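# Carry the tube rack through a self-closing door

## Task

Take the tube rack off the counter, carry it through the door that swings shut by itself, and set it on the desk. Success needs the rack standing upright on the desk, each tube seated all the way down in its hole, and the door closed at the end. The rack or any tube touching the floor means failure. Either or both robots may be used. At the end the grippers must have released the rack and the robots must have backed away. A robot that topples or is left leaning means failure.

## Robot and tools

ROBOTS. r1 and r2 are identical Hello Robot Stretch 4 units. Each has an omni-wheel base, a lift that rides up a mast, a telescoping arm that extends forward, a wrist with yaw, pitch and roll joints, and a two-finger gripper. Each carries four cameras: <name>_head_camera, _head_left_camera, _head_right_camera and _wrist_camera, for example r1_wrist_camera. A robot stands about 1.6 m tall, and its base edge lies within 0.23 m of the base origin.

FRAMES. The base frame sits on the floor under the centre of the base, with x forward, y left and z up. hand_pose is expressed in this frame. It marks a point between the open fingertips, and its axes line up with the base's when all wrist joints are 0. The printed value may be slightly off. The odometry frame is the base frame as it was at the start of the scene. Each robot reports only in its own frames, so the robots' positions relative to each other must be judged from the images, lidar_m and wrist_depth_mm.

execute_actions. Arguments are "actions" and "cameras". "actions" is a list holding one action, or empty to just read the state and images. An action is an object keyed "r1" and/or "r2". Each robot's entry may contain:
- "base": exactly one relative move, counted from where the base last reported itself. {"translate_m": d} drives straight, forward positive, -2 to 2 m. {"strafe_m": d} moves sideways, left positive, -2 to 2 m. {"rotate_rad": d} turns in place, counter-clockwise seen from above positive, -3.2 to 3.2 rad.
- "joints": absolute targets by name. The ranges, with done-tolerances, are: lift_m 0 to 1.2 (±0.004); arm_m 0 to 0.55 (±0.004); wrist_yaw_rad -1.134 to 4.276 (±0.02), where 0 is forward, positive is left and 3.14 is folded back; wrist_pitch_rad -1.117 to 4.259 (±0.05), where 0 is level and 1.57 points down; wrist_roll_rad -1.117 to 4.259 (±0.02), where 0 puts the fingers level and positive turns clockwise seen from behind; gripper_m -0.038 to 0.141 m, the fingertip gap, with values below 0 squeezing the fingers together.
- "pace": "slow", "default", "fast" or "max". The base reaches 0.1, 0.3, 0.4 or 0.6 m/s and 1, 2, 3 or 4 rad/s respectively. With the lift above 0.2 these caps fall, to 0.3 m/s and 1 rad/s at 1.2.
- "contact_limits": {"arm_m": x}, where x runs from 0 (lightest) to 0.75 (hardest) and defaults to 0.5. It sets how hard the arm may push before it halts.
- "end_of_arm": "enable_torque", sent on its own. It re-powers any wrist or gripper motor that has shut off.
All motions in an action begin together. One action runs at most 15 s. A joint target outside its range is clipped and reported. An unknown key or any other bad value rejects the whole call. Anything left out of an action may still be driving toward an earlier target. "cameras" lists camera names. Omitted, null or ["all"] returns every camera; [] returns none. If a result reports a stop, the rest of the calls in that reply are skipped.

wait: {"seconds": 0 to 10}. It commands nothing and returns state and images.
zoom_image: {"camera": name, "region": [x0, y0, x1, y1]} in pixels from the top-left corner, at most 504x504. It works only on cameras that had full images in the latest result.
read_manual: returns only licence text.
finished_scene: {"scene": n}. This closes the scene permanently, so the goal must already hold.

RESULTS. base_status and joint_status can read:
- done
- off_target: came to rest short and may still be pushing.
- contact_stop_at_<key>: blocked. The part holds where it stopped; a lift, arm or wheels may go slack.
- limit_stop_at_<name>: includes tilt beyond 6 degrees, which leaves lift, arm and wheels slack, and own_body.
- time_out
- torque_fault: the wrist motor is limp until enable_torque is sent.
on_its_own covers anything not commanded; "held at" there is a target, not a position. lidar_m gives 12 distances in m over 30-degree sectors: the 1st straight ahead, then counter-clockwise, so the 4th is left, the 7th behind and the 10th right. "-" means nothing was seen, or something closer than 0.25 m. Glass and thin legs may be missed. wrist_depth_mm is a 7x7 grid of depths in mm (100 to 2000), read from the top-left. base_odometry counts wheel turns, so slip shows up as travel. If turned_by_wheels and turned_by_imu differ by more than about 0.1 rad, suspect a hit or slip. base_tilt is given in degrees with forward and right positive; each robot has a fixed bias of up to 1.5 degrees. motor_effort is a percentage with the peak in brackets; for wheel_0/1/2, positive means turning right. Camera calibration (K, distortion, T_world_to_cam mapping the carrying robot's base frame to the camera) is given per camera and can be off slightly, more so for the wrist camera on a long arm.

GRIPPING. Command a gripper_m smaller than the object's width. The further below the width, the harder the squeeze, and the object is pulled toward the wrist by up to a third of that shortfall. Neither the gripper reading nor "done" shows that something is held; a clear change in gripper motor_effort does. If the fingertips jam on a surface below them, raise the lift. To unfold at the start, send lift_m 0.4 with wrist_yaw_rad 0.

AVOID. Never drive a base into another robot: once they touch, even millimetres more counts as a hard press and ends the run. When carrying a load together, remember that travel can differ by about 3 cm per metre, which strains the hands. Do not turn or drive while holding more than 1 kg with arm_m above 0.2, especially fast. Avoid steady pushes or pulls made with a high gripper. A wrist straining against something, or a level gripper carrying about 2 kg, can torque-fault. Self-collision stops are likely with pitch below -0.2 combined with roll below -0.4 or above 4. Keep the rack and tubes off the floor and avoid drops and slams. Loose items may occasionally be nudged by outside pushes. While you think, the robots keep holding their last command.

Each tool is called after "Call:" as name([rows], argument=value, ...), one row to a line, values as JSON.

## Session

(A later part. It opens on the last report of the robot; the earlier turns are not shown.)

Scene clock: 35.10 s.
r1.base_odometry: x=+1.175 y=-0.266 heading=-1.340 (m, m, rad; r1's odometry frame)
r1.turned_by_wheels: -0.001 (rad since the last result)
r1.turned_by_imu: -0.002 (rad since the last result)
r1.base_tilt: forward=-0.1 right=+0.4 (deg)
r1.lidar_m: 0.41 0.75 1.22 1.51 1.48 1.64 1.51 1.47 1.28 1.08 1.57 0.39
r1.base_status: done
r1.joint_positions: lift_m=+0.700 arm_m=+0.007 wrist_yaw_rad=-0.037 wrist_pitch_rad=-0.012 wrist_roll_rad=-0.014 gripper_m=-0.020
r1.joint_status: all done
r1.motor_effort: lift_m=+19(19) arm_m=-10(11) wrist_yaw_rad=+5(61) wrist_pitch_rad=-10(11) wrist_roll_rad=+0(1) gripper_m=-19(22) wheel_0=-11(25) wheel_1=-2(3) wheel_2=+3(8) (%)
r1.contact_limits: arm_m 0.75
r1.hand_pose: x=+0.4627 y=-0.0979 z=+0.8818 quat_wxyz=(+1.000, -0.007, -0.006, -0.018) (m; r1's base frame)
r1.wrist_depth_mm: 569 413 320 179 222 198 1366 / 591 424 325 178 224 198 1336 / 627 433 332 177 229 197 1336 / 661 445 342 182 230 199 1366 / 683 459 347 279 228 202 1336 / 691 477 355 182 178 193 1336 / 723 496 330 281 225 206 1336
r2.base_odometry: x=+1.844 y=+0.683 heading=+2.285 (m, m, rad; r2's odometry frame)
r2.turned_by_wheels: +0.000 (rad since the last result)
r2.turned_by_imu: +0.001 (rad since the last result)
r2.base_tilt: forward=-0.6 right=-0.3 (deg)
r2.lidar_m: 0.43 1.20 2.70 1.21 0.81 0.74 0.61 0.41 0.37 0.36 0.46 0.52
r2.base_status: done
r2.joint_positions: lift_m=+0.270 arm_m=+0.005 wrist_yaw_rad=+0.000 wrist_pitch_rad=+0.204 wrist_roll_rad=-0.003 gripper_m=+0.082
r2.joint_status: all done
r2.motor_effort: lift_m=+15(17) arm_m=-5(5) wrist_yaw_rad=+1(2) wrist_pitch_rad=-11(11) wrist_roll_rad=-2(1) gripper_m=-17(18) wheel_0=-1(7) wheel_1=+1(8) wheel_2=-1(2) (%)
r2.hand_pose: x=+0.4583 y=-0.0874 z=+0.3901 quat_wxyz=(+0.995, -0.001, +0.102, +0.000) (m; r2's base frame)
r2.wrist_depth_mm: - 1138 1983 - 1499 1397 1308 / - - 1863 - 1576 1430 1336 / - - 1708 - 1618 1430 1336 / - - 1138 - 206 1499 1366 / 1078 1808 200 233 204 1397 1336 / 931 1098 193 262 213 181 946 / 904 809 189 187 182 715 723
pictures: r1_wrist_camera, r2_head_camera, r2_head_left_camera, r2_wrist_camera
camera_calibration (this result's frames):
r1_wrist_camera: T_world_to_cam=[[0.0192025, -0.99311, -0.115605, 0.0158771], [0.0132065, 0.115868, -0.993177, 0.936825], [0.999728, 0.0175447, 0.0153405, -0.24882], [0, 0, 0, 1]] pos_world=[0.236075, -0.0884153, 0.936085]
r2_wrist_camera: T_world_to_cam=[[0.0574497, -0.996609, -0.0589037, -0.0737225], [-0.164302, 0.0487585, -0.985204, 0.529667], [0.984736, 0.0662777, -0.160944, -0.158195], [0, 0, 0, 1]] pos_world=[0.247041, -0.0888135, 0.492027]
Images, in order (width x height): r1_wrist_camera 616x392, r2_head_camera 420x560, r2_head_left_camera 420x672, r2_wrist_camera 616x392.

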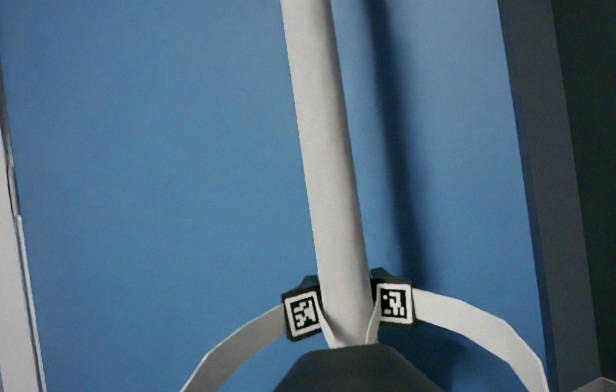

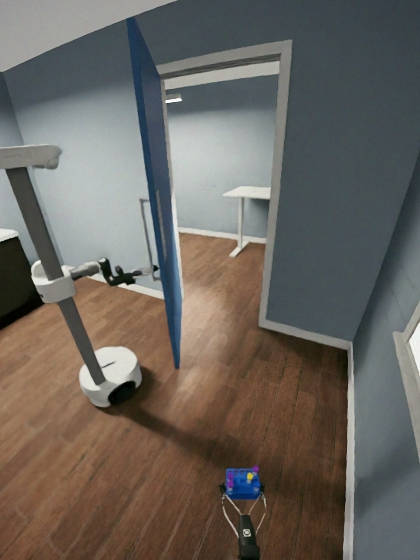

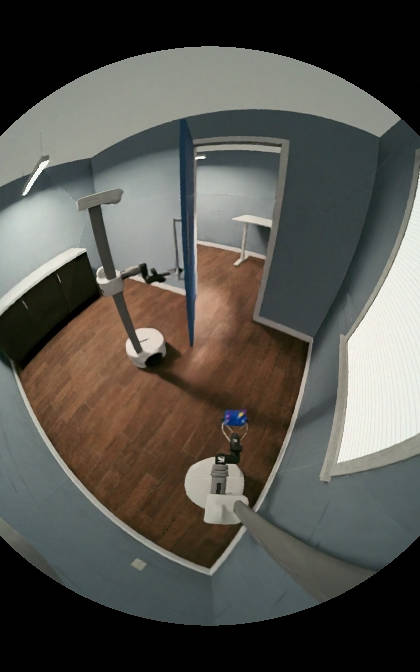

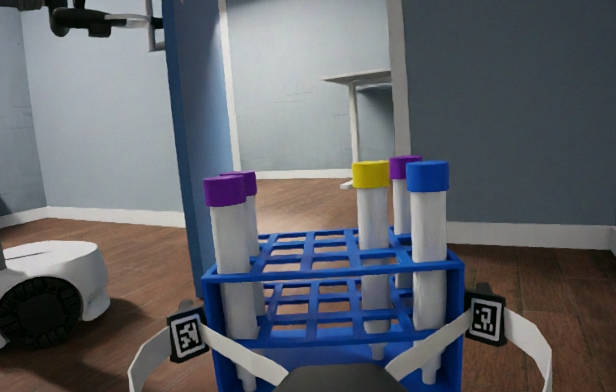

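Call:
execute_actions([
  {"r2":{"base":{"translate_m":2.0},"pace":"max"}},
], cameras=["r2_wrist_camera","r2_head_right_camera","r2_head_camera"])

Scene clock: 40.87 s.
r1.base_odometry: x=+1.175 y=-0.266 heading=-1.340 (m, m, rad; r1's odometry frame)
r1.turned_by_wheels: +0.000 (rad since the last result)
r1.turned_by_imu: +0.001 (rad since the last result)
r1.base_tilt: forward=-0.1 right=+0.4 (deg)
r1.lidar_m: 0.39 0.76 1.20 1.52 1.48 1.64 1.50 1.47 1.64 1.58 1.52 0.40
r1.base_status: not commanded
r1.joint_positions: lift_m=+0.700 arm_m=+0.007 wrist_yaw_rad=-0.037 wrist_pitch_rad=-0.012 wrist_roll_rad=-0.014 gripper_m=-0.020
r1.joint_status: not commanded
r1.motor_effort: lift_m=+19(19) arm_m=-10(10) wrist_yaw_rad=+6(3) wrist_pitch_rad=-10(10) wrist_roll_rad=-1(1) gripper_m=-18(19) wheel_0=-11(11) wheel_1=-2(2) wheel_2=+3(3) (%)
r1.hand_pose: x=+0.4627 y=-0.0979 z=+0.8818 quat_wxyz=(+1.000, -0.007, -0.006, -0.018) (m; r1's base frame)
r1.wrist_depth_mm: 569 415 320 179 221 198 1366 / 591 424 327 178 224 198 1366 / 621 433 332 177 228 197 1366 / 661 445 342 182 229 200 1336 / 676 455 345 281 228 202 1366 / 699 473 355 181 178 193 1366 / 741 492 330 281 224 206 1397
r2.base_odometry: x=+0.534 y=+2.195 heading=+2.284 (m, m, rad; r2's odometry frame)
r2.turned_by_wheels: +0.000 (rad since the last result)
r2.turned_by_imu: -0.012 (rad since the last result)
r2.base_tilt: forward=-0.6 right=-0.3 (deg)
r2.lidar_m: 0.43 2.75 0.45 0.40 0.41 0.53 1.89 1.27 0.34 0.33 1.47 0.51
r2.base_status: done
r2.joint_positions: lift_m=+0.270 arm_m=+0.005 wrist_yaw_rad=+0.000 wrist_pitch_rad=+0.204 wrist_roll_rad=-0.003 gripper_m=+0.082
r2.joint_status: not commanded
r2.motor_effort: lift_m=+16(16) arm_m=-5(5) wrist_yaw_rad=+0(0) wrist_pitch_rad=-12(10) wrist_roll_rad=-1(1) gripper_m=-18(19) wheel_0=-1(1) wheel_1=-2(6) wheel_2=+1(11) (%)
r2.hand_pose: x=+0.4583 y=-0.0874 z=+0.3901 quat_wxyz=(+0.995, -0.001, +0.102, +0.000) (m; r2's base frame)
r2.wrist_depth_mm: - - - - 1661 1661 1537 / - - - - 1863 1708 1537 / - - - - 1808 1708 1618 / - - - - 205 1756 1618 / 1921 1863 200 235 204 1430 1336 / 1182 1160 193 262 213 181 931 / 904 798 189 187 182 715 732
pictures: r2_head_camera, r2_head_right_camera, r2_wrist_camera
camera_calibration (this result's frames):
r2_wrist_camera: T_world_to_cam=[[0.0574499, -0.996609, -0.0589037, -0.073724], [-0.164302, 0.0487584, -0.985204, 0.529634], [0.984736, 0.0662778, -0.160943, -0.158192], [0, 0, 0, 1]] pos_world=[0.247033, -0.0888134, 0.491995]
Images, in order (width x height): r2_head_camera 420x560, r2_head_right_camera 420x672, r2_wrist_camera 616x392.

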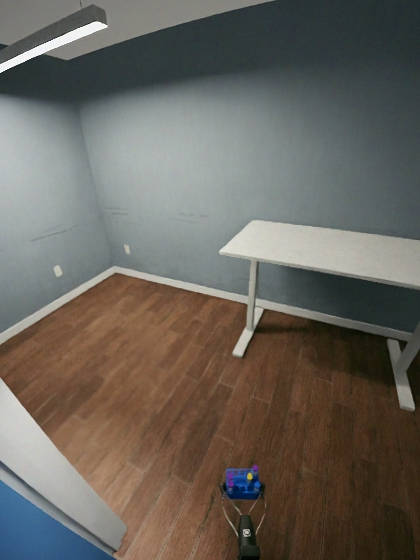

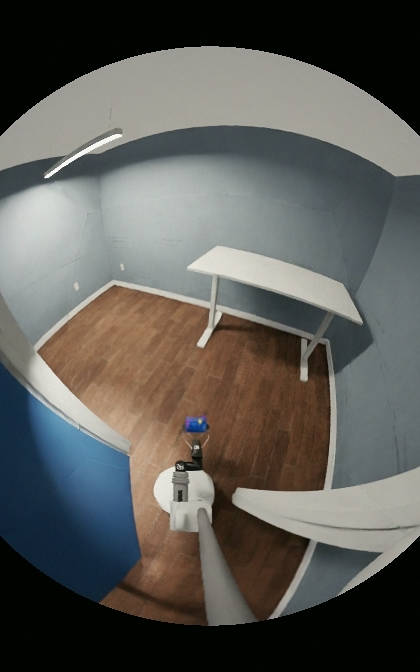

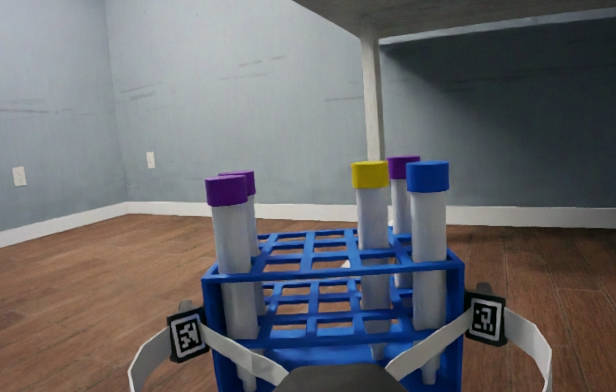

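Call:
execute_actions([
  {"r2":{"base":{"rotate_rad":-0.38},"joints":{"lift_m":0.5},"pace":"fast"}},
], cameras=[])

Call:
execute_actions([
  {"r2":{"base":{"translate_m":0.65},"joints":{"lift_m":0.99},"pace":"fast"}},
], cameras=["r2_wrist_camera","r2_head_camera"])

Scene clock: 43.27 s.
r1.base_odometry: x=+1.175 y=-0.266 heading=-1.340 (m, m, rad; r1's odometry frame)
r1.turned_by_wheels: +0.000 (rad since the last result)
r1.turned_by_imu: +0.001 (rad since the last result)
r1.base_tilt: forward=-0.1 right=+0.4 (deg)
r1.lidar_m: 0.41 0.76 1.19 1.51 1.49 1.65 1.51 1.48 1.63 1.56 1.55 0.43
r1.base_status: not commanded
r1.joint_positions: lift_m=+0.700 arm_m=+0.007 wrist_yaw_rad=-0.037 wrist_pitch_rad=-0.012 wrist_roll_rad=-0.014 gripper_m=-0.020
r1.joint_status: not commanded
r1.motor_effort: lift_m=+19(19) arm_m=-10(10) wrist_yaw_rad=+4(4) wrist_pitch_rad=-11(10) wrist_roll_rad=-1(1) gripper_m=-17(20) wheel_0=-11(11) wheel_1=-2(2) wheel_2=+3(3) (%)
r1.hand_pose: x=+0.4627 y=-0.0979 z=+0.8818 quat_wxyz=(+1.000, -0.007, -0.006, -0.018) (m; r1's base frame)
r1.wrist_depth_mm: 574 413 322 178 221 198 1366 / 585 424 327 178 225 198 1366 / 627 433 332 177 228 198 1336 / 661 445 340 182 230 199 1366 / 676 459 345 279 229 202 1336 / 691 477 355 182 178 193 1336 / 732 492 329 279 224 206 1336
r2.base_odometry: x=+0.534 y=+2.195 heading=+1.904 (m, m, rad; r2's odometry frame)
r2.turned_by_wheels: -0.380 (rad since the last result)
r2.turned_by_imu: -0.371 (rad since the last result)
r2.base_tilt: forward=-0.6 right=-0.3 (deg)
r2.lidar_m: 0.44 1.44 0.58 0.42 0.39 0.43 0.60 1.59 1.20 0.33 0.32 0.43
r2.base_status: done
r2.joint_positions: lift_m=+0.500 arm_m=+0.005 wrist_yaw_rad=+0.000 wrist_pitch_rad=+0.204 wrist_roll_rad=-0.003 gripper_m=+0.082
r2.joint_status: all done
r2.motor_effort: lift_m=+20(21) arm_m=-5(5) wrist_yaw_rad=+0(1) wrist_pitch_rad=-10(11) wrist_roll_rad=+1(2) gripper_m=-17(17) wheel_0=+0(8) wheel_1=-1(7) wheel_2=+0(10) (%)
r2.hand_pose: x=+0.4583 y=-0.0875 z=+0.6197 quat_wxyz=(+0.995, -0.001, +0.102, +0.000) (m; r2's base frame)
r2.wrist_depth_mm: 1983 1921 1921 1863 1863 1808 1098 / - - 1430 1397 1499 1464 1756 / - - 1983 1983 1921 1921 1808 / - - 1576 - 205 1921 1863 / - - 200 235 204 1808 1756 / 1808 1708 193 262 214 181 1366 / 1336 1205 189 187 182 1042 1078
pictures: none
No camera images: the call's "cameras" was empty. Leave "cameras" out to get every camera's image.

Scene clock: 46.27 s.
r1.base_odometry: x=+1.175 y=-0.266 heading=-1.340 (m, m, rad; r1's odometry frame)
r1.turned_by_wheels: +0.000 (rad since the last result)
r1.turned_by_imu: +0.001 (rad since the last result)
r1.base_tilt: forward=-0.1 right=+0.3 (deg)
r1.lidar_m: 0.40 0.75 1.22 1.51 1.49 1.63 1.50 1.48 1.64 1.58 1.55 0.41
r1.base_status: not commanded
r1.joint_positions: lift_m=+0.700 arm_m=+0.007 wrist_yaw_rad=-0.037 wrist_pitch_rad=-0.012 wrist_roll_rad=-0.014 gripper_m=-0.020
r1.joint_status: not commanded
r1.motor_effort: lift_m=+19(19) arm_m=-10(10) wrist_yaw_rad=+6(5) wrist_pitch_rad=-10(11) wrist_roll_rad=-1(2) gripper_m=-16(20) wheel_0=-11(11) wheel_1=-2(2) wheel_2=+3(3) (%)
r1.hand_pose: x=+0.4627 y=-0.0979 z=+0.8818 quat_wxyz=(+1.000, -0.007, -0.006, -0.018) (m; r1's base frame)
r1.wrist_depth_mm: 569 418 322 178 221 198 1336 / 591 427 327 179 224 198 1336 / 627 436 334 177 228 197 1336 / 654 445 342 182 231 199 1366 / 668 459 345 281 229 202 1366 / 691 477 355 182 178 193 1366 / 732 488 330 281 224 206 1308
r2.base_odometry: x=+0.321 y=+2.809 heading=+1.904 (m, m, rad; r2's odometry frame)
r2.turned_by_wheels: +0.000 (rad since the last result)
r2.turned_by_imu: -0.004 (rad since the last result)
r2.base_tilt: forward=-0.6 right=-0.3 (deg)
r2.lidar_m: 0.40 0.74 2.18 1.80 0.71 0.77 1.07 0.60 0.73 1.17 1.01 0.43
r2.base_status: done
r2.joint_positions: lift_m=+0.990 arm_m=+0.005 wrist_yaw_rad=+0.000 wrist_pitch_rad=+0.204 wrist_roll_rad=-0.003 gripper_m=+0.082
r2.joint_status: all done
r2.motor_effort: lift_m=+21(21) arm_m=-5(5) wrist_yaw_rad=-1(2) wrist_pitch_rad=-11(11) wrist_roll_rad=+0(2) gripper_m=-19(18) wheel_0=-1(8) wheel_1=-2(5) wheel_2=+0(11) (%)
r2.hand_pose: x=+0.4583 y=-0.0874 z=+1.1097 quat_wxyz=(+0.995, -0.001, +0.102, +0.000) (m; r2's base frame)
r2.wrist_depth_mm: 1308 1255 1255 1229 1205 1182 1182 / 1336 1281 1281 1255 1255 1229 1205 / 1397 1336 1308 1308 1255 1255 1229 / 1430 1397 1255 1308 207 1255 1229 / 1464 960 200 234 204 750 707 / 627 615 193 262 213 181 521 / 1499 1025 189 187 182 1366 1366
pictures: r2_head_camera, r2_wrist_camera
camera_calibration (this result's frames):
r2_wrist_camera: T_world_to_cam=[[0.0574253, -0.996611, -0.0589012, -0.0313331], [-0.164275, 0.0487617, -0.985209, 1.23861], [0.984742, 0.0662519, -0.160918, -0.04239], [0, 0, 0, 1]] pos_world=[0.247016, -0.0888153, 1.21162]
Images, in order (width x height): r2_head_camera 420x560, r2_wrist_camera 616x392.

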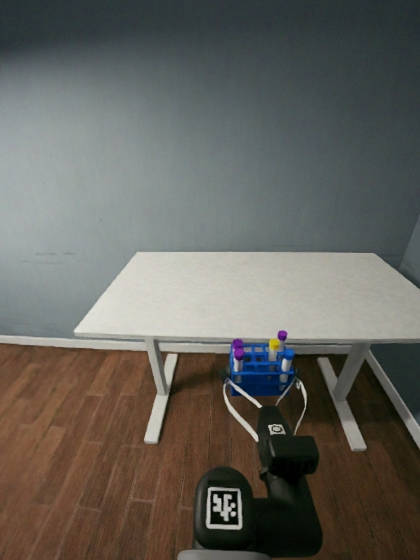

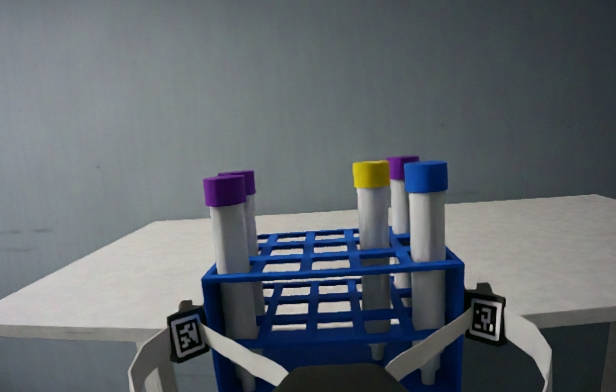

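Call:
execute_actions([
  {"r1":{"joints":{"gripper_m":0.13}},"r2":{"joints":{"arm_m":0.47,"lift_m":0.89},"pace":"fast"}},
], cameras=["r1_wrist_camera","r2_head_camera","r2_wrist_camera"])

Scene clock: 49.10 s.
r1.base_odometry: x=+1.175 y=-0.265 heading=-1.339 (m, m, rad; r1's odometry frame)
r1.turned_by_wheels: +0.001 (rad since the last result)
r1.turned_by_imu: +0.001 (rad since the last result)
r1.base_tilt: forward=-0.1 right=+0.4 (deg)
r1.lidar_m: 0.73 0.89 1.21 1.51 1.46 1.64 1.49 1.47 1.65 1.58 1.56 0.66
r1.base_status: not commanded
r1.joint_positions: lift_m=+0.700 arm_m=+0.006 wrist_yaw_rad=-0.035 wrist_pitch_rad=-0.013 wrist_roll_rad=-0.014 gripper_m=+0.130
r1.joint_status: all done
r1.motor_effort: lift_m=+19(19) arm_m=-5(10) wrist_yaw_rad=+1(20) wrist_pitch_rad=-9(10) wrist_roll_rad=+0(1) gripper_m=-2(19) wheel_0=-3(11) wheel_1=-1(2) wheel_2=+1(5) (%)
r1.hand_pose: x=+0.4619 y=-0.0976 z=+0.8819 quat_wxyz=(+1.000, -0.007, -0.006, -0.018) (m; r1's base frame)
r1.wrist_depth_mm: 715 634 569 521 473 445 1366 / 732 647 574 521 477 442 1366 / 750 647 591 525 480 439 1397 / 750 654 585 530 484 433 1336 / 759 654 585 539 492 436 1366 / 750 676 216 530 480 387 1336 / 750 683 591 554 477 455 1308
r2.base_odometry: x=+0.321 y=+2.809 heading=+1.904 (m, m, rad; r2's odometry frame)
r2.turned_by_wheels: +0.000 (rad since the last result)
r2.turned_by_imu: +0.001 (rad since the last result)
r2.base_tilt: forward=-0.6 right=-0.3 (deg)
r2.lidar_m: 0.71 0.74 2.17 1.81 0.71 0.76 0.87 0.61 0.71 1.16 1.01 0.72
r2.base_status: not commanded
r2.joint_positions: lift_m=+0.890 arm_m=+0.469 wrist_yaw_rad=+0.000 wrist_pitch_rad=+0.203 wrist_roll_rad=-0.003 gripper_m=+0.082
r2.joint_status: all done
r2.motor_effort: lift_m=+17(17) arm_m=+5(6) wrist_yaw_rad=+0(1) wrist_pitch_rad=-10(11) wrist_roll_rad=+2(1) gripper_m=-21(19) wheel_0=-1(1) wheel_1=-1(2) wheel_2=+0(0) (%)
r2.hand_pose: x=+0.9226 y=-0.0874 z=+1.0101 quat_wxyz=(+0.995, -0.001, +0.101, +0.000) (m; r2's base frame)
r2.wrist_depth_mm: 820 820 798 788 768 759 741 / 842 831 820 798 788 778 759 / 878 854 820 820 798 788 778 / 891 878 759 831 205 798 741 / 609 580 212 234 204 449 427 / 377 370 192 262 213 182 300 / 289 256 189 187 182 227 -
pictures: r1_wrist_camera, r2_head_camera, r2_wrist_camera
camera_calibration (this result's frames):
r1_wrist_camera: T_world_to_cam=[[0.0204966, -0.993087, -0.115579, 0.0156429], [0.0135423, 0.115868, -0.993172, 0.936774], [0.999698, 0.0187915, 0.0158236, -0.248304], [0, 0, 0, 1]] pos_world=[0.235223, -0.0883415, 0.936115]
r2_wrist_camera: T_world_to_cam=[[0.0576554, -0.996598, -0.0588867, -0.0640275], [-0.164037, 0.0487262, -0.98525, 1.21661], [0.984768, 0.0664646, -0.16067, -0.515923], [0, 0, 0, 1]] pos_world=[0.711325, -0.0887999, 1.112]
Images, in order (width x height): r1_wrist_camera 616x392, r2_head_camera 420x560, r2_wrist_camera 616x392.

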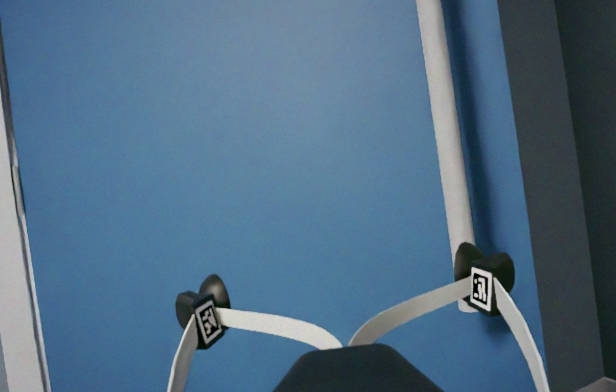

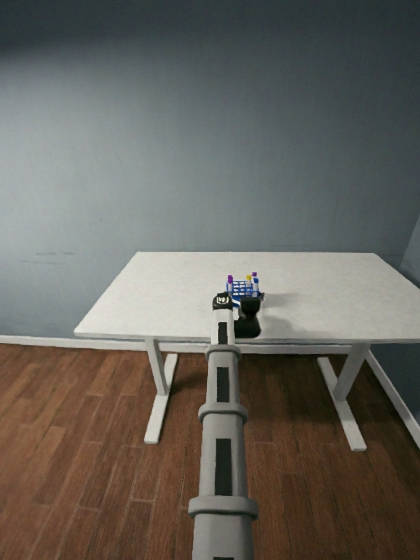

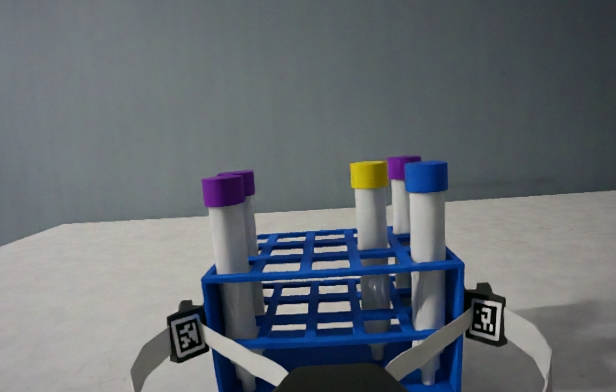

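Ratio 1.10 → 14.5 mm down.

Call:
execute_actions([
  {"r2":{"joints":{"lift_m":0.8755}}},
], cameras=[])

Call:
execute_actions([
  {"r2":{"joints":{"gripper_m":0.141}}},
], cameras=["r2_wrist_camera"])

Scene clock: 50.13 s.
r1.base_odometry: x=+1.175 y=-0.265 heading=-1.339 (m, m, rad; r1's odometry frame)
r1.turned_by_wheels: +0.000 (rad since the last result)
r1.turned_by_imu: +0.000 (rad since the last result)
r1.base_tilt: forward=-0.1 right=+0.3 (deg)
r1.lidar_m: 0.87 0.96 1.18 1.52 1.48 1.66 1.49 1.47 1.65 1.55 1.54 0.85
r1.base_status: not commanded
r1.joint_positions: lift_m=+0.700 arm_m=+0.006 wrist_yaw_rad=-0.035 wrist_pitch_rad=-0.013 wrist_roll_rad=-0.014 gripper_m=+0.130
r1.joint_status: not commanded
r1.motor_effort: lift_m=+19(19) arm_m=-5(5) wrist_yaw_rad=+2(2) wrist_pitch_rad=-9(9) wrist_roll_rad=+0(1) gripper_m=-1(0) wheel_0=-3(3) wheel_1=-1(1) wheel_2=+0(0) (%)
r1.hand_pose: x=+0.4619 y=-0.0976 z=+0.8819 quat_wxyz=(+1.000, -0.007, -0.006, -0.018) (m; r1's base frame)
r1.wrist_depth_mm: 759 732 699 668 647 1281 1366 / 759 715 699 668 647 1229 1397 / 759 732 707 668 647 1229 1366 / 768 732 707 676 661 634 1366 / 768 741 715 676 654 634 1366 / 759 741 216 676 654 627 1336 / 759 741 699 683 647 634 1336
r2.base_odometry: x=+0.321 y=+2.809 heading=+1.904 (m, m, rad; r2's odometry frame)
r2.turned_by_wheels: +0.000 (rad since the last result)
r2.turned_by_imu: +0.000 (rad since the last result)
r2.base_tilt: forward=-0.6 right=-0.3 (deg)
r2.lidar_m: 0.69 0.74 2.20 1.82 0.72 0.74 0.79 0.59 0.72 1.17 1.02 0.72
r2.base_status: not commanded
r2.joint_positions: lift_m=+0.876 arm_m=+0.469 wrist_yaw_rad=+0.000 wrist_pitch_rad=+0.203 wrist_roll_rad=-0.003 gripper_m=+0.082
r2.joint_status: all done
r2.motor_effort: lift_m=+16(17) arm_m=+4(5) wrist_yaw_rad=-1(0) wrist_pitch_rad=-10(10) wrist_roll_rad=-1(2) gripper_m=-19(20) wheel_0=-1(1) wheel_1=-1(1) wheel_2=+0(0) (%)
r2.hand_pose: x=+0.9226 y=-0.0874 z=+0.9957 quat_wxyz=(+0.995, -0.001, +0.101, +0.000) (m; r2's base frame)
r2.wrist_depth_mm: 820 809 788 788 759 759 750 / 842 831 809 798 788 768 750 / 866 854 831 809 798 798 788 / 891 866 691 831 206 707 668 / 554 530 200 235 204 407 392 / 343 338 193 262 213 181 273 / 263 233 189 187 182 206 -
pictures: none
No camera images: the call's "cameras" was empty. Leave "cameras" out to get every camera's image.

Scene clock: 51.77 s.
r1.base_odometry: x=+1.175 y=-0.265 heading=-1.339 (m, m, rad; r1's odometry frame)
r1.turned_by_wheels: +0.000 (rad since the last result)
r1.turned_by_imu: +0.000 (rad since the last result)
r1.base_tilt: forward=-0.1 right=+0.3 (deg)
r1.lidar_m: 1.03 1.05 1.20 1.52 1.50 1.66 1.52 1.47 1.61 1.57 1.55 1.10
r1.base_status: not commanded
r1.joint_positions: lift_m=+0.700 arm_m=+0.006 wrist_yaw_rad=-0.035 wrist_pitch_rad=-0.013 wrist_roll_rad=-0.014 gripper_m=+0.130
r1.joint_status: not commanded
r1.motor_effort: lift_m=+19(19) arm_m=-5(5) wrist_yaw_rad=+1(1) wrist_pitch_rad=-9(8) wrist_roll_rad=-1(1) gripper_m=-2(1) wheel_0=-3(3) wheel_1=-1(1) wheel_2=+0(1) (%)
r1.hand_pose: x=+0.4619 y=-0.0976 z=+0.8819 quat_wxyz=(+1.000, -0.007, -0.006, -0.018) (m; r1's base frame)
r1.wrist_depth_mm: 778 820 854 878 917 1255 1336 / 778 798 831 891 904 1255 1366 / 798 809 842 878 904 1229 1336 / 788 809 831 866 904 1205 1336 / 778 809 842 866 904 1138 1366 / 778 798 216 866 891 931 1308 / 768 798 831 842 904 1182 1308
r2.base_odometry: x=+0.321 y=+2.809 heading=+1.904 (m, m, rad; r2's odometry frame)
r2.turned_by_wheels: +0.000 (rad since the last result)
r2.turned_by_imu: +0.001 (rad since the last result)
r2.base_tilt: forward=-0.6 right=-0.3 (deg)
r2.lidar_m: 0.70 0.74 2.18 1.83 0.71 0.66 0.64 0.58 0.71 1.17 1.00 0.73
r2.base_status: not commanded
r2.joint_positions: lift_m=+0.876 arm_m=+0.469 wrist_yaw_rad=+0.000 wrist_pitch_rad=+0.203 wrist_roll_rad=-0.003 gripper_m=+0.141
r2.joint_status: all done
r2.motor_effort: lift_m=+16(15) arm_m=+4(4) wrist_yaw_rad=+0(0) wrist_pitch_rad=-9(10) wrist_roll_rad=-2(0) gripper_m=+2(18) wheel_0=-1(0) wheel_1=-1(1) wheel_2=+0(0) (%)
r2.hand_pose: x=+0.9226 y=-0.0874 z=+0.9958 quat_wxyz=(+0.995, -0.001, +0.101, +0.000) (m; r2's base frame)
r2.wrist_depth_mm: 820 809 788 788 768 759 741 / 842 831 809 798 778 768 759 / 866 842 842 820 820 798 778 / 891 878 741 831 216 732 676 / 554 530 229 251 200 413 394 / 343 340 204 250 206 199 276 / 264 247 216 165 208 211 -
pictures: r2_wrist_camera
camera_calibration (this result's frames):
r2_wrist_camera: T_world_to_cam=[[0.057688, -0.996598, -0.058855, -0.0649325], [-0.163489, 0.0487266, -0.985341, 1.20212], [0.984857, 0.0664645, -0.160122, -0.518881], [0, 0, 0, 1]] pos_world=[0.711304, -0.0887999, 1.0976]
Images, in order (width x height): r2_wrist_camera 616x392.

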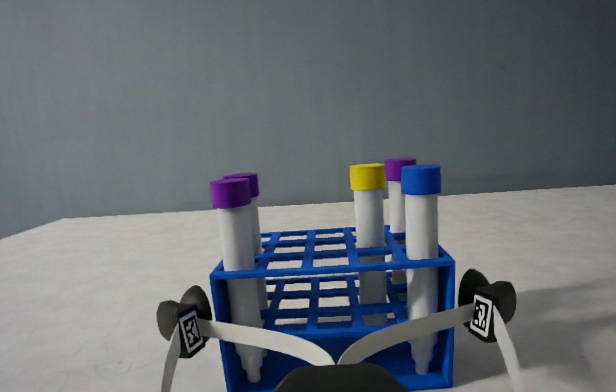

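Call:
execute_actions([
  {"r2":{"joints":{"arm_m":0.03},"pace":"max"}},
], cameras=[])

Call:
wait(seconds=3)

Call:
zoom_image(camera="r2_wrist_camera", region=[270, 120, 400, 250])

Scene clock: 53.93 s.
r1.base_odometry: x=+1.175 y=-0.265 heading=-1.339 (m, m, rad; r1's odometry frame)
r1.turned_by_wheels: +0.000 (rad since the last result)
r1.turned_by_imu: +0.001 (rad since the last result)
r1.base_tilt: forward=-0.1 right=+0.3 (deg)
r1.lidar_m: 1.05 1.07 1.18 1.51 1.49 1.63 1.50 1.48 1.60 1.58 1.52 1.30
r1.base_status: not commanded
r1.joint_positions: lift_m=+0.700 arm_m=+0.006 wrist_yaw_rad=-0.035 wrist_pitch_rad=-0.013 wrist_roll_rad=-0.014 gripper_m=+0.130
r1.joint_status: not commanded
r1.motor_effort: lift_m=+19(19) arm_m=-5(5) wrist_yaw_rad=+2(2) wrist_pitch_rad=-9(9) wrist_roll_rad=-1(1) gripper_m=+1(3) wheel_0=-3(3) wheel_1=-1(1) wheel_2=+0(1) (%)
r1.hand_pose: x=+0.4619 y=-0.0976 z=+0.8819 quat_wxyz=(+1.000, -0.007, -0.006, -0.018) (m; r1's base frame)
r1.wrist_depth_mm: 809 842 904 960 1160 1255 1366 / 798 854 904 976 1098 1281 1366 / 788 854 904 960 1060 1229 1336 / 798 842 891 946 1025 1205 1366 / 778 831 891 946 1025 1160 1366 / 788 831 216 946 976 1118 1336 / 798 809 878 904 1025 1205 1308
r2.base_odometry: x=+0.321 y=+2.809 heading=+1.904 (m, m, rad; r2's odometry frame)
r2.turned_by_wheels: +0.000 (rad since the last result)
r2.turned_by_imu: +0.001 (rad since the last result)
r2.base_tilt: forward=-0.6 right=-0.3 (deg)
r2.lidar_m: 0.70 0.75 2.18 1.81 0.72 0.60 0.58 0.60 0.71 1.16 1.01 0.73
r2.base_status: not commanded
r2.joint_positions: lift_m=+0.876 arm_m=+0.031 wrist_yaw_rad=+0.000 wrist_pitch_rad=+0.202 wrist_roll_rad=-0.003 gripper_m=+0.141
r2.joint_status: all done
r2.motor_effort: lift_m=+16(15) arm_m=-5(8) wrist_yaw_rad=+2(0) wrist_pitch_rad=-8(8) wrist_roll_rad=-1(1) gripper_m=+0(1) wheel_0=-1(1) wheel_1=-1(1) wheel_2=+0(0) (%)
r2.hand_pose: x=+0.4844 y=-0.0875 z=+0.9959 quat_wxyz=(+0.995, -0.001, +0.101, +0.000) (m; r2's base frame)
r2.wrist_depth_mm: 1281 1255 1229 1205 1205 1160 1160 / 1281 1308 1281 1255 1229 1205 1182 / 1336 1308 1281 1255 1229 1229 1205 / 1397 1308 1042 683 741 750 691 / 564 539 508 535 496 480 484 / 1430 1397 1366 1366 1336 201 1281 / 1499 1205 1464 165 1366 1336 1336
pictures: none
No camera images: the call's "cameras" was empty. Leave "cameras" out to get every camera's image.

Scene clock: 56.93 s.
r1.base_odometry: x=+1.175 y=-0.265 heading=-1.339 (m, m, rad; r1's odometry frame)
r1.turned_by_wheels: +0.000 (rad since the last result)
r1.turned_by_imu: +0.001 (rad since the last result)
r1.base_tilt: forward=-0.1 right=+0.4 (deg)
r1.lidar_m: 1.09 1.09 1.21 1.50 1.46 1.66 1.50 1.48 1.61 1.54 1.53 1.36
r1.base_status: not commanded
r1.joint_positions: lift_m=+0.700 arm_m=+0.006 wrist_yaw_rad=-0.035 wrist_pitch_rad=-0.013 wrist_roll_rad=-0.014 gripper_m=+0.130
r1.joint_status: not commanded
r1.motor_effort: lift_m=+19(19) arm_m=-5(5) wrist_yaw_rad=+0(2) wrist_pitch_rad=-9(9) wrist_roll_rad=-1(1) gripper_m=+0(3) wheel_0=-3(3) wheel_1=-1(1) wheel_2=+0(1) (%)
r1.hand_pose: x=+0.4619 y=-0.0976 z=+0.8819 quat_wxyz=(+1.000, -0.007, -0.006, -0.018) (m; r1's base frame)
r1.wrist_depth_mm: 809 866 931 1025 1118 1255 1336 / 798 866 931 1008 1118 1255 1366 / 798 866 931 1025 1098 1229 1336 / 778 854 931 1008 1098 1229 1336 / 778 842 917 1008 1098 1182 1336 / 788 831 216 991 1042 1138 1366 / 768 820 904 946 1098 1205 1366
r2.base_odometry: x=+0.321 y=+2.809 heading=+1.904 (m, m, rad; r2's odometry frame)
r2.turned_by_wheels: +0.000 (rad since the last result)
r2.turned_by_imu: +0.001 (rad since the last result)
r2.base_tilt: forward=-0.6 right=-0.3 (deg)
r2.lidar_m: 0.70 0.74 2.18 1.82 0.72 0.57 0.54 0.59 0.73 1.15 1.00 0.73
r2.base_status: not commanded
r2.joint_positions: lift_m=+0.876 arm_m=+0.031 wrist_yaw_rad=+0.000 wrist_pitch_rad=+0.202 wrist_roll_rad=-0.003 gripper_m=+0.141
r2.joint_status: all done
r2.motor_effort: lift_m=+15(15) arm_m=-5(8) wrist_yaw_rad=+1(0) wrist_pitch_rad=-7(8) wrist_roll_rad=+0(1) gripper_m=+1(1) wheel_0=-1(1) wheel_1=-1(1) wheel_2=+0(0) (%)
r2.hand_pose: x=+0.4844 y=-0.0875 z=+0.9959 quat_wxyz=(+0.995, -0.001, +0.101, +0.000) (m; r2's base frame)
r2.wrist_depth_mm: 1281 1255 1205 1205 1182 1182 1160 / 1281 1308 1255 1229 1205 1205 1182 / 1336 1308 1308 1281 1255 1229 1182 / 1366 1308 1042 683 741 741 691 / 564 535 508 530 500 477 484 / 1464 1430 1366 1366 1366 200 1308 / 1464 1205 1430 165 1366 1336 1336
wait: 3.00 s; at rest by 0.27 s
pictures: r1_head_camera, r1_head_left_camera, r1_head_right_camera, r1_wrist_camera, r2_head_camera, r2_head_left_camera, r2_head_right_camera, r2_wrist_camera
camera_calibration (this result's frames):
r1_wrist_camera: T_world_to_cam=[[0.0204968, -0.993087, -0.115579, 0.0156429], [0.0135423, 0.115868, -0.993172, 0.936774], [0.999698, 0.0187917, 0.0158236, -0.248304], [0, 0, 0, 1]] pos_world=[0.235223, -0.0883415, 0.936115]
r2_wrist_camera: T_world_to_cam=[[0.0573641, -0.996618, -0.0588334, -0.0396071], [-0.163104, 0.0487832, -0.985402, 1.13046], [0.98494, 0.0661227, -0.159754, -0.087655], [0, 0, 0, 1]] pos_world=[0.27299, -0.0888246, 1.09762]
Images, in order (width x height): r1_head_camera 420x560, r1_head_left_camera 420x672, r1_head_right_camera 420x672, r1_wrist_camera 616x392, r2_head_camera 420x560, r2_head_left_camera 420x672, r2_head_right_camera 420x672, r2_wrist_camera 616x392.

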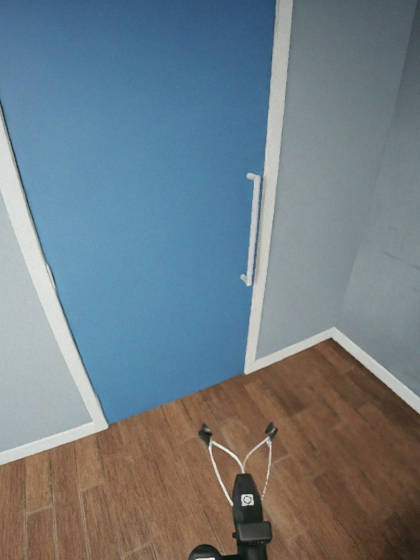

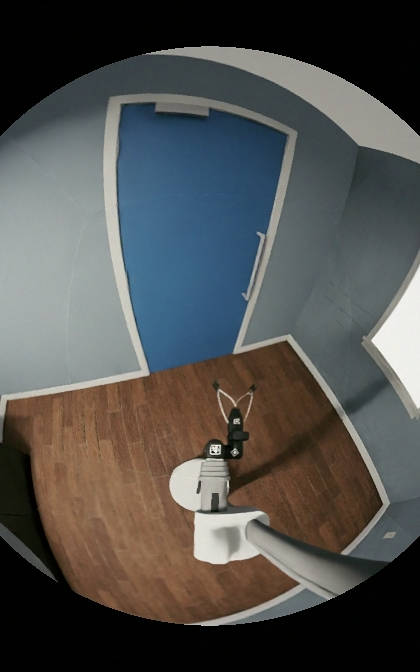

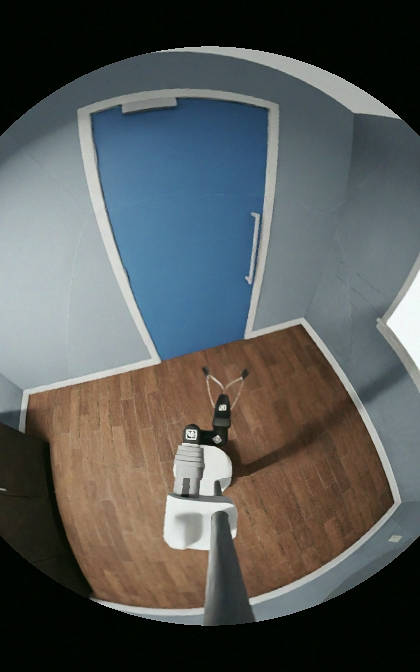

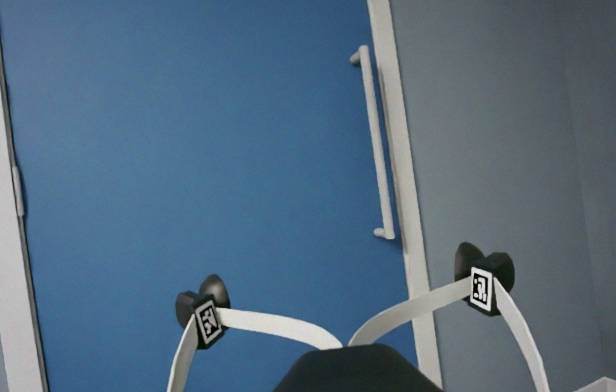

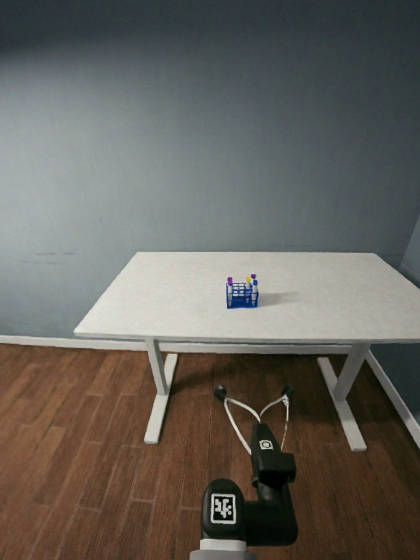

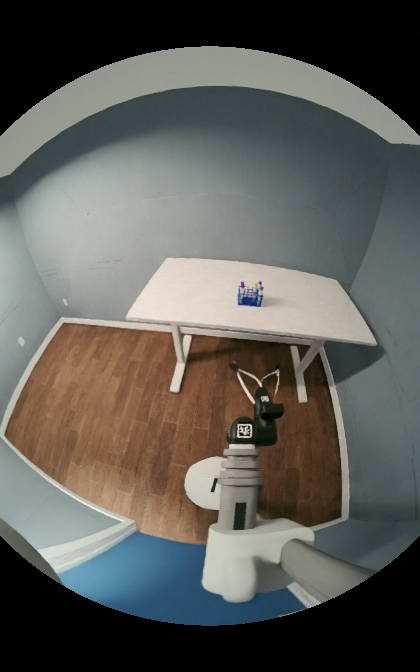

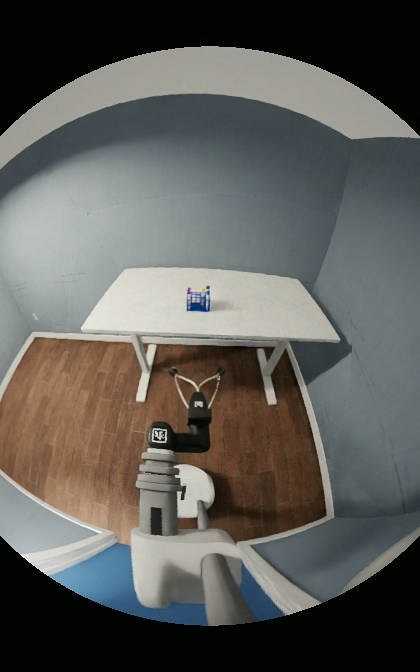

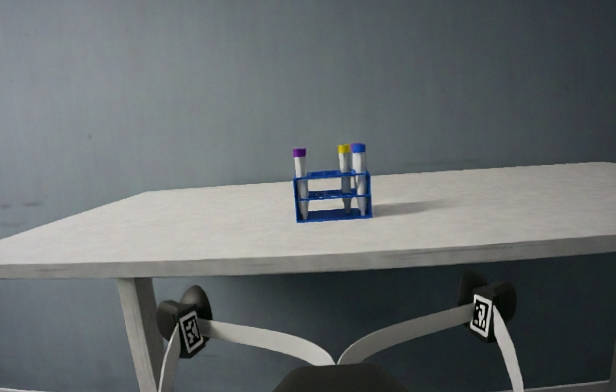

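Region (270, 120, 400, 250) of r2_wrist_camera's 616x392 image, scaled by 3.877.

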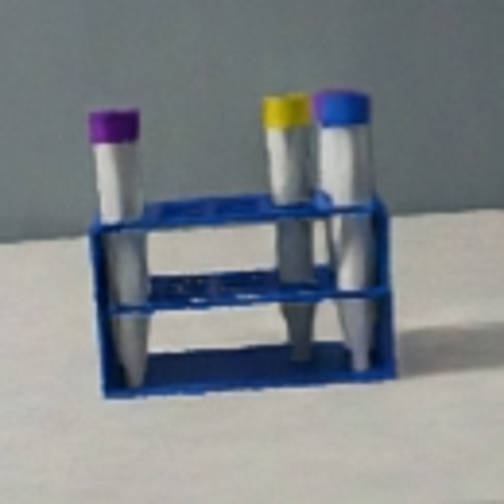

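Waiting briefly so the door fully latches, then finishing.

Call:
wait(seconds=3)

Call:
finished_scene(scene=2)

Scene clock: 60.20 s.
r1.base_odometry: x=+1.175 y=-0.265 heading=-1.339 (m, m, rad; r1's odometry frame)
r1.turned_by_wheels: +0.000 (rad since the last result)
r1.turned_by_imu: +0.001 (rad since the last result)
r1.base_tilt: forward=-0.1 right=+0.3 (deg)
r1.lidar_m: 1.10 1.08 1.20 1.52 1.48 1.63 1.50 1.48 1.65 1.57 1.55 1.38
r1.base_status: not commanded
r1.joint_positions: lift_m=+0.700 arm_m=+0.006 wrist_yaw_rad=-0.035 wrist_pitch_rad=-0.013 wrist_roll_rad=-0.014 gripper_m=+0.130
r1.joint_status: not commanded
r1.motor_effort: lift_m=+19(19) arm_m=-5(5) wrist_yaw_rad=+2(2) wrist_pitch_rad=-9(9) wrist_roll_rad=+0(1) gripper_m=+2(3) wheel_0=-3(3) wheel_1=-1(1) wheel_2=+0(1) (%)
r1.hand_pose: x=+0.4619 y=-0.0976 z=+0.8819 quat_wxyz=(+1.000, -0.007, -0.006, -0.018) (m; r1's base frame)
r1.wrist_depth_mm: 809 866 946 1042 1138 1281 1366 / 809 866 931 1008 1098 1229 1336 / 788 866 931 1008 1078 1229 1336 / 778 854 917 1008 1098 1205 1366 / 778 854 904 1008 1078 1182 1336 / 788 842 216 991 1060 1160 1366 / 768 831 904 946 1118 1182 1308
r2.base_odometry: x=+0.321 y=+2.809 heading=+1.904 (m, m, rad; r2's odometry frame)
r2.turned_by_wheels: +0.000 (rad since the last result)
r2.turned_by_imu: +0.001 (rad since the last result)
r2.base_tilt: forward=-0.6 right=-0.3 (deg)
r2.lidar_m: 0.70 0.74 2.18 1.82 0.72 0.58 0.55 0.60 0.71 1.17 1.00 0.72
r2.base_status: not commanded
r2.joint_positions: lift_m=+0.876 arm_m=+0.031 wrist_yaw_rad=+0.000 wrist_pitch_rad=+0.202 wrist_roll_rad=-0.003 gripper_m=+0.141
r2.joint_status: all done
r2.motor_effort: lift_m=+16(15) arm_m=-5(8) wrist_yaw_rad=+0(0) wrist_pitch_rad=-6(8) wrist_roll_rad=-2(1) gripper_m=+0(1) wheel_0=+0(1) wheel_1=-1(1) wheel_2=+0(0) (%)
r2.hand_pose: x=+0.4844 y=-0.0875 z=+0.9959 quat_wxyz=(+0.995, -0.001, +0.101, +0.000) (m; r2's base frame)
r2.wrist_depth_mm: 1281 1255 1229 1205 1160 1182 1160 / 1308 1308 1255 1255 1229 1182 1182 / 1336 1308 1308 1255 1255 1229 1182 / 1366 1308 1025 683 741 750 691 / 564 539 512 530 496 480 484 / 1499 1430 1366 1366 1336 200 1308 / 1537 1229 1464 165 1366 1366 1336
wait: 3.00 s; at rest from the start
pictures: r1_head_camera, r1_head_left_camera, r1_head_right_camera, r1_wrist_camera, r2_head_camera, r2_head_left_camera, r2_head_right_camera, r2_wrist_camera
camera_calibration (this result's frames):
r1_wrist_camera: T_world_to_cam=[[0.0204968, -0.993087, -0.115579, 0.0156429], [0.0135423, 0.115868, -0.993172, 0.936774], [0.999698, 0.0187916, 0.0158236, -0.248304], [0, 0, 0, 1]] pos_world=[0.235223, -0.0883415, 0.936115]
r2_wrist_camera: T_world_to_cam=[[0.057364, -0.996618, -0.0588335, -0.0396071], [-0.163104, 0.0487833, -0.985402, 1.13046], [0.98494, 0.0661226, -0.159754, -0.0876552], [0, 0, 0, 1]] pos_world=[0.27299, -0.0888246, 1.09762]
Images, in order (width x height): r1_head_camera 420x560, r1_head_left_camera 420x672, r1_head_right_camera 420x672, r1_wrist_camera 616x392, r2_head_camera 420x560, r2_head_left_camera 420x672, r2_head_right_camera 420x672, r2_wrist_camera 616x392.

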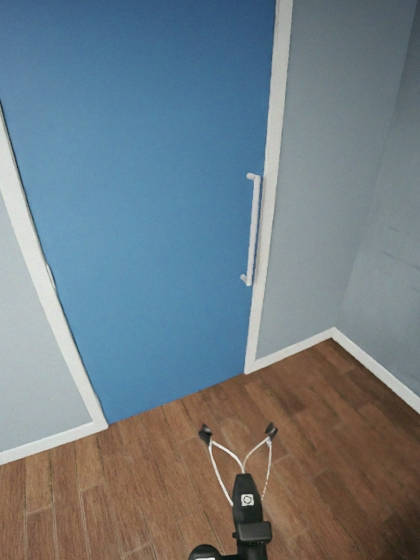

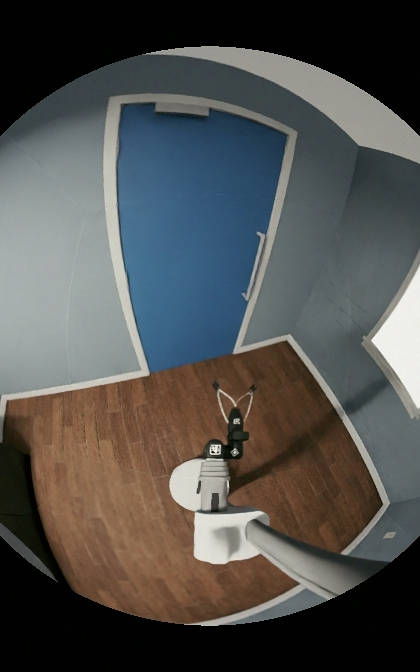

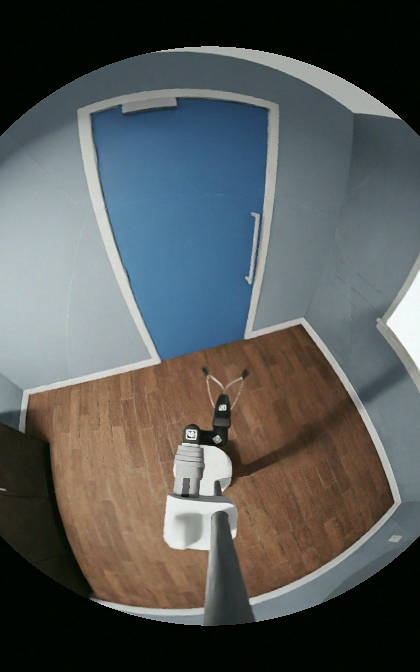

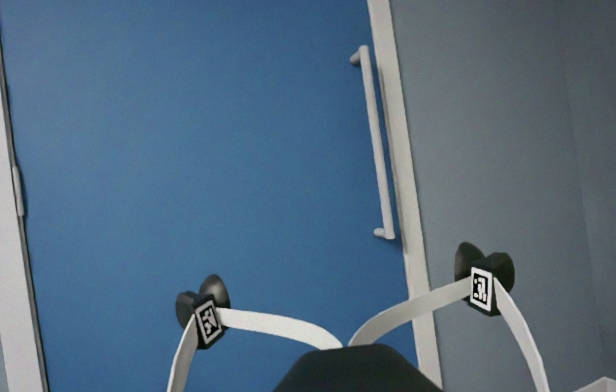

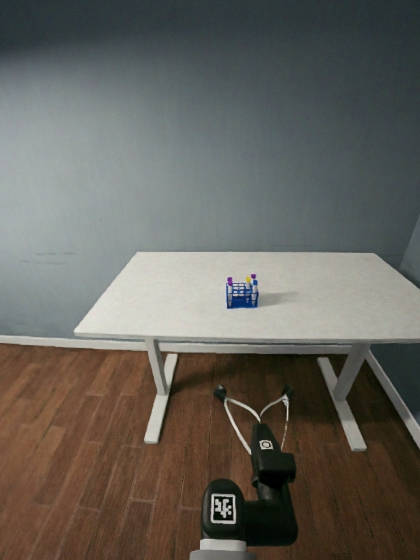

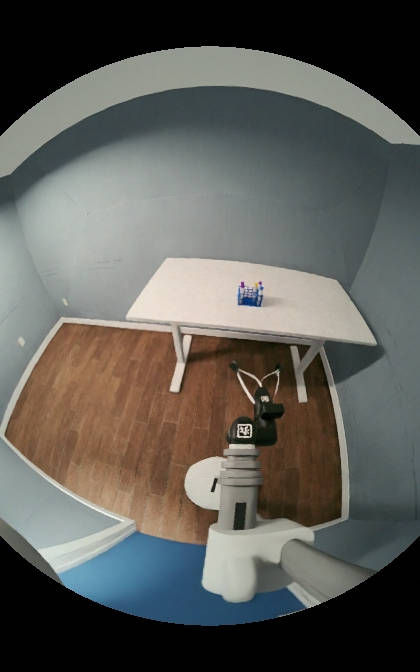

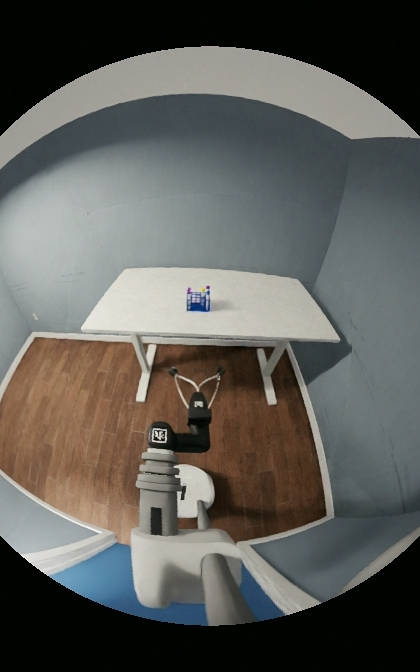

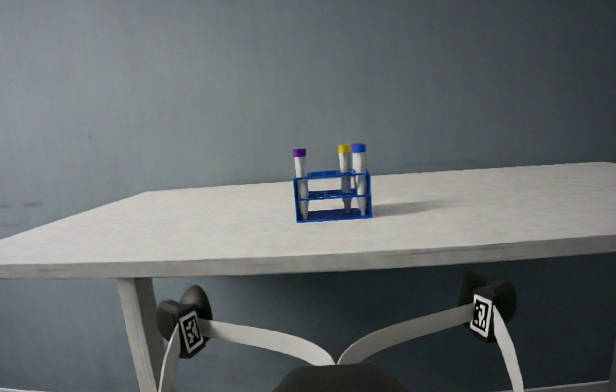

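The scene is finished: the task was done.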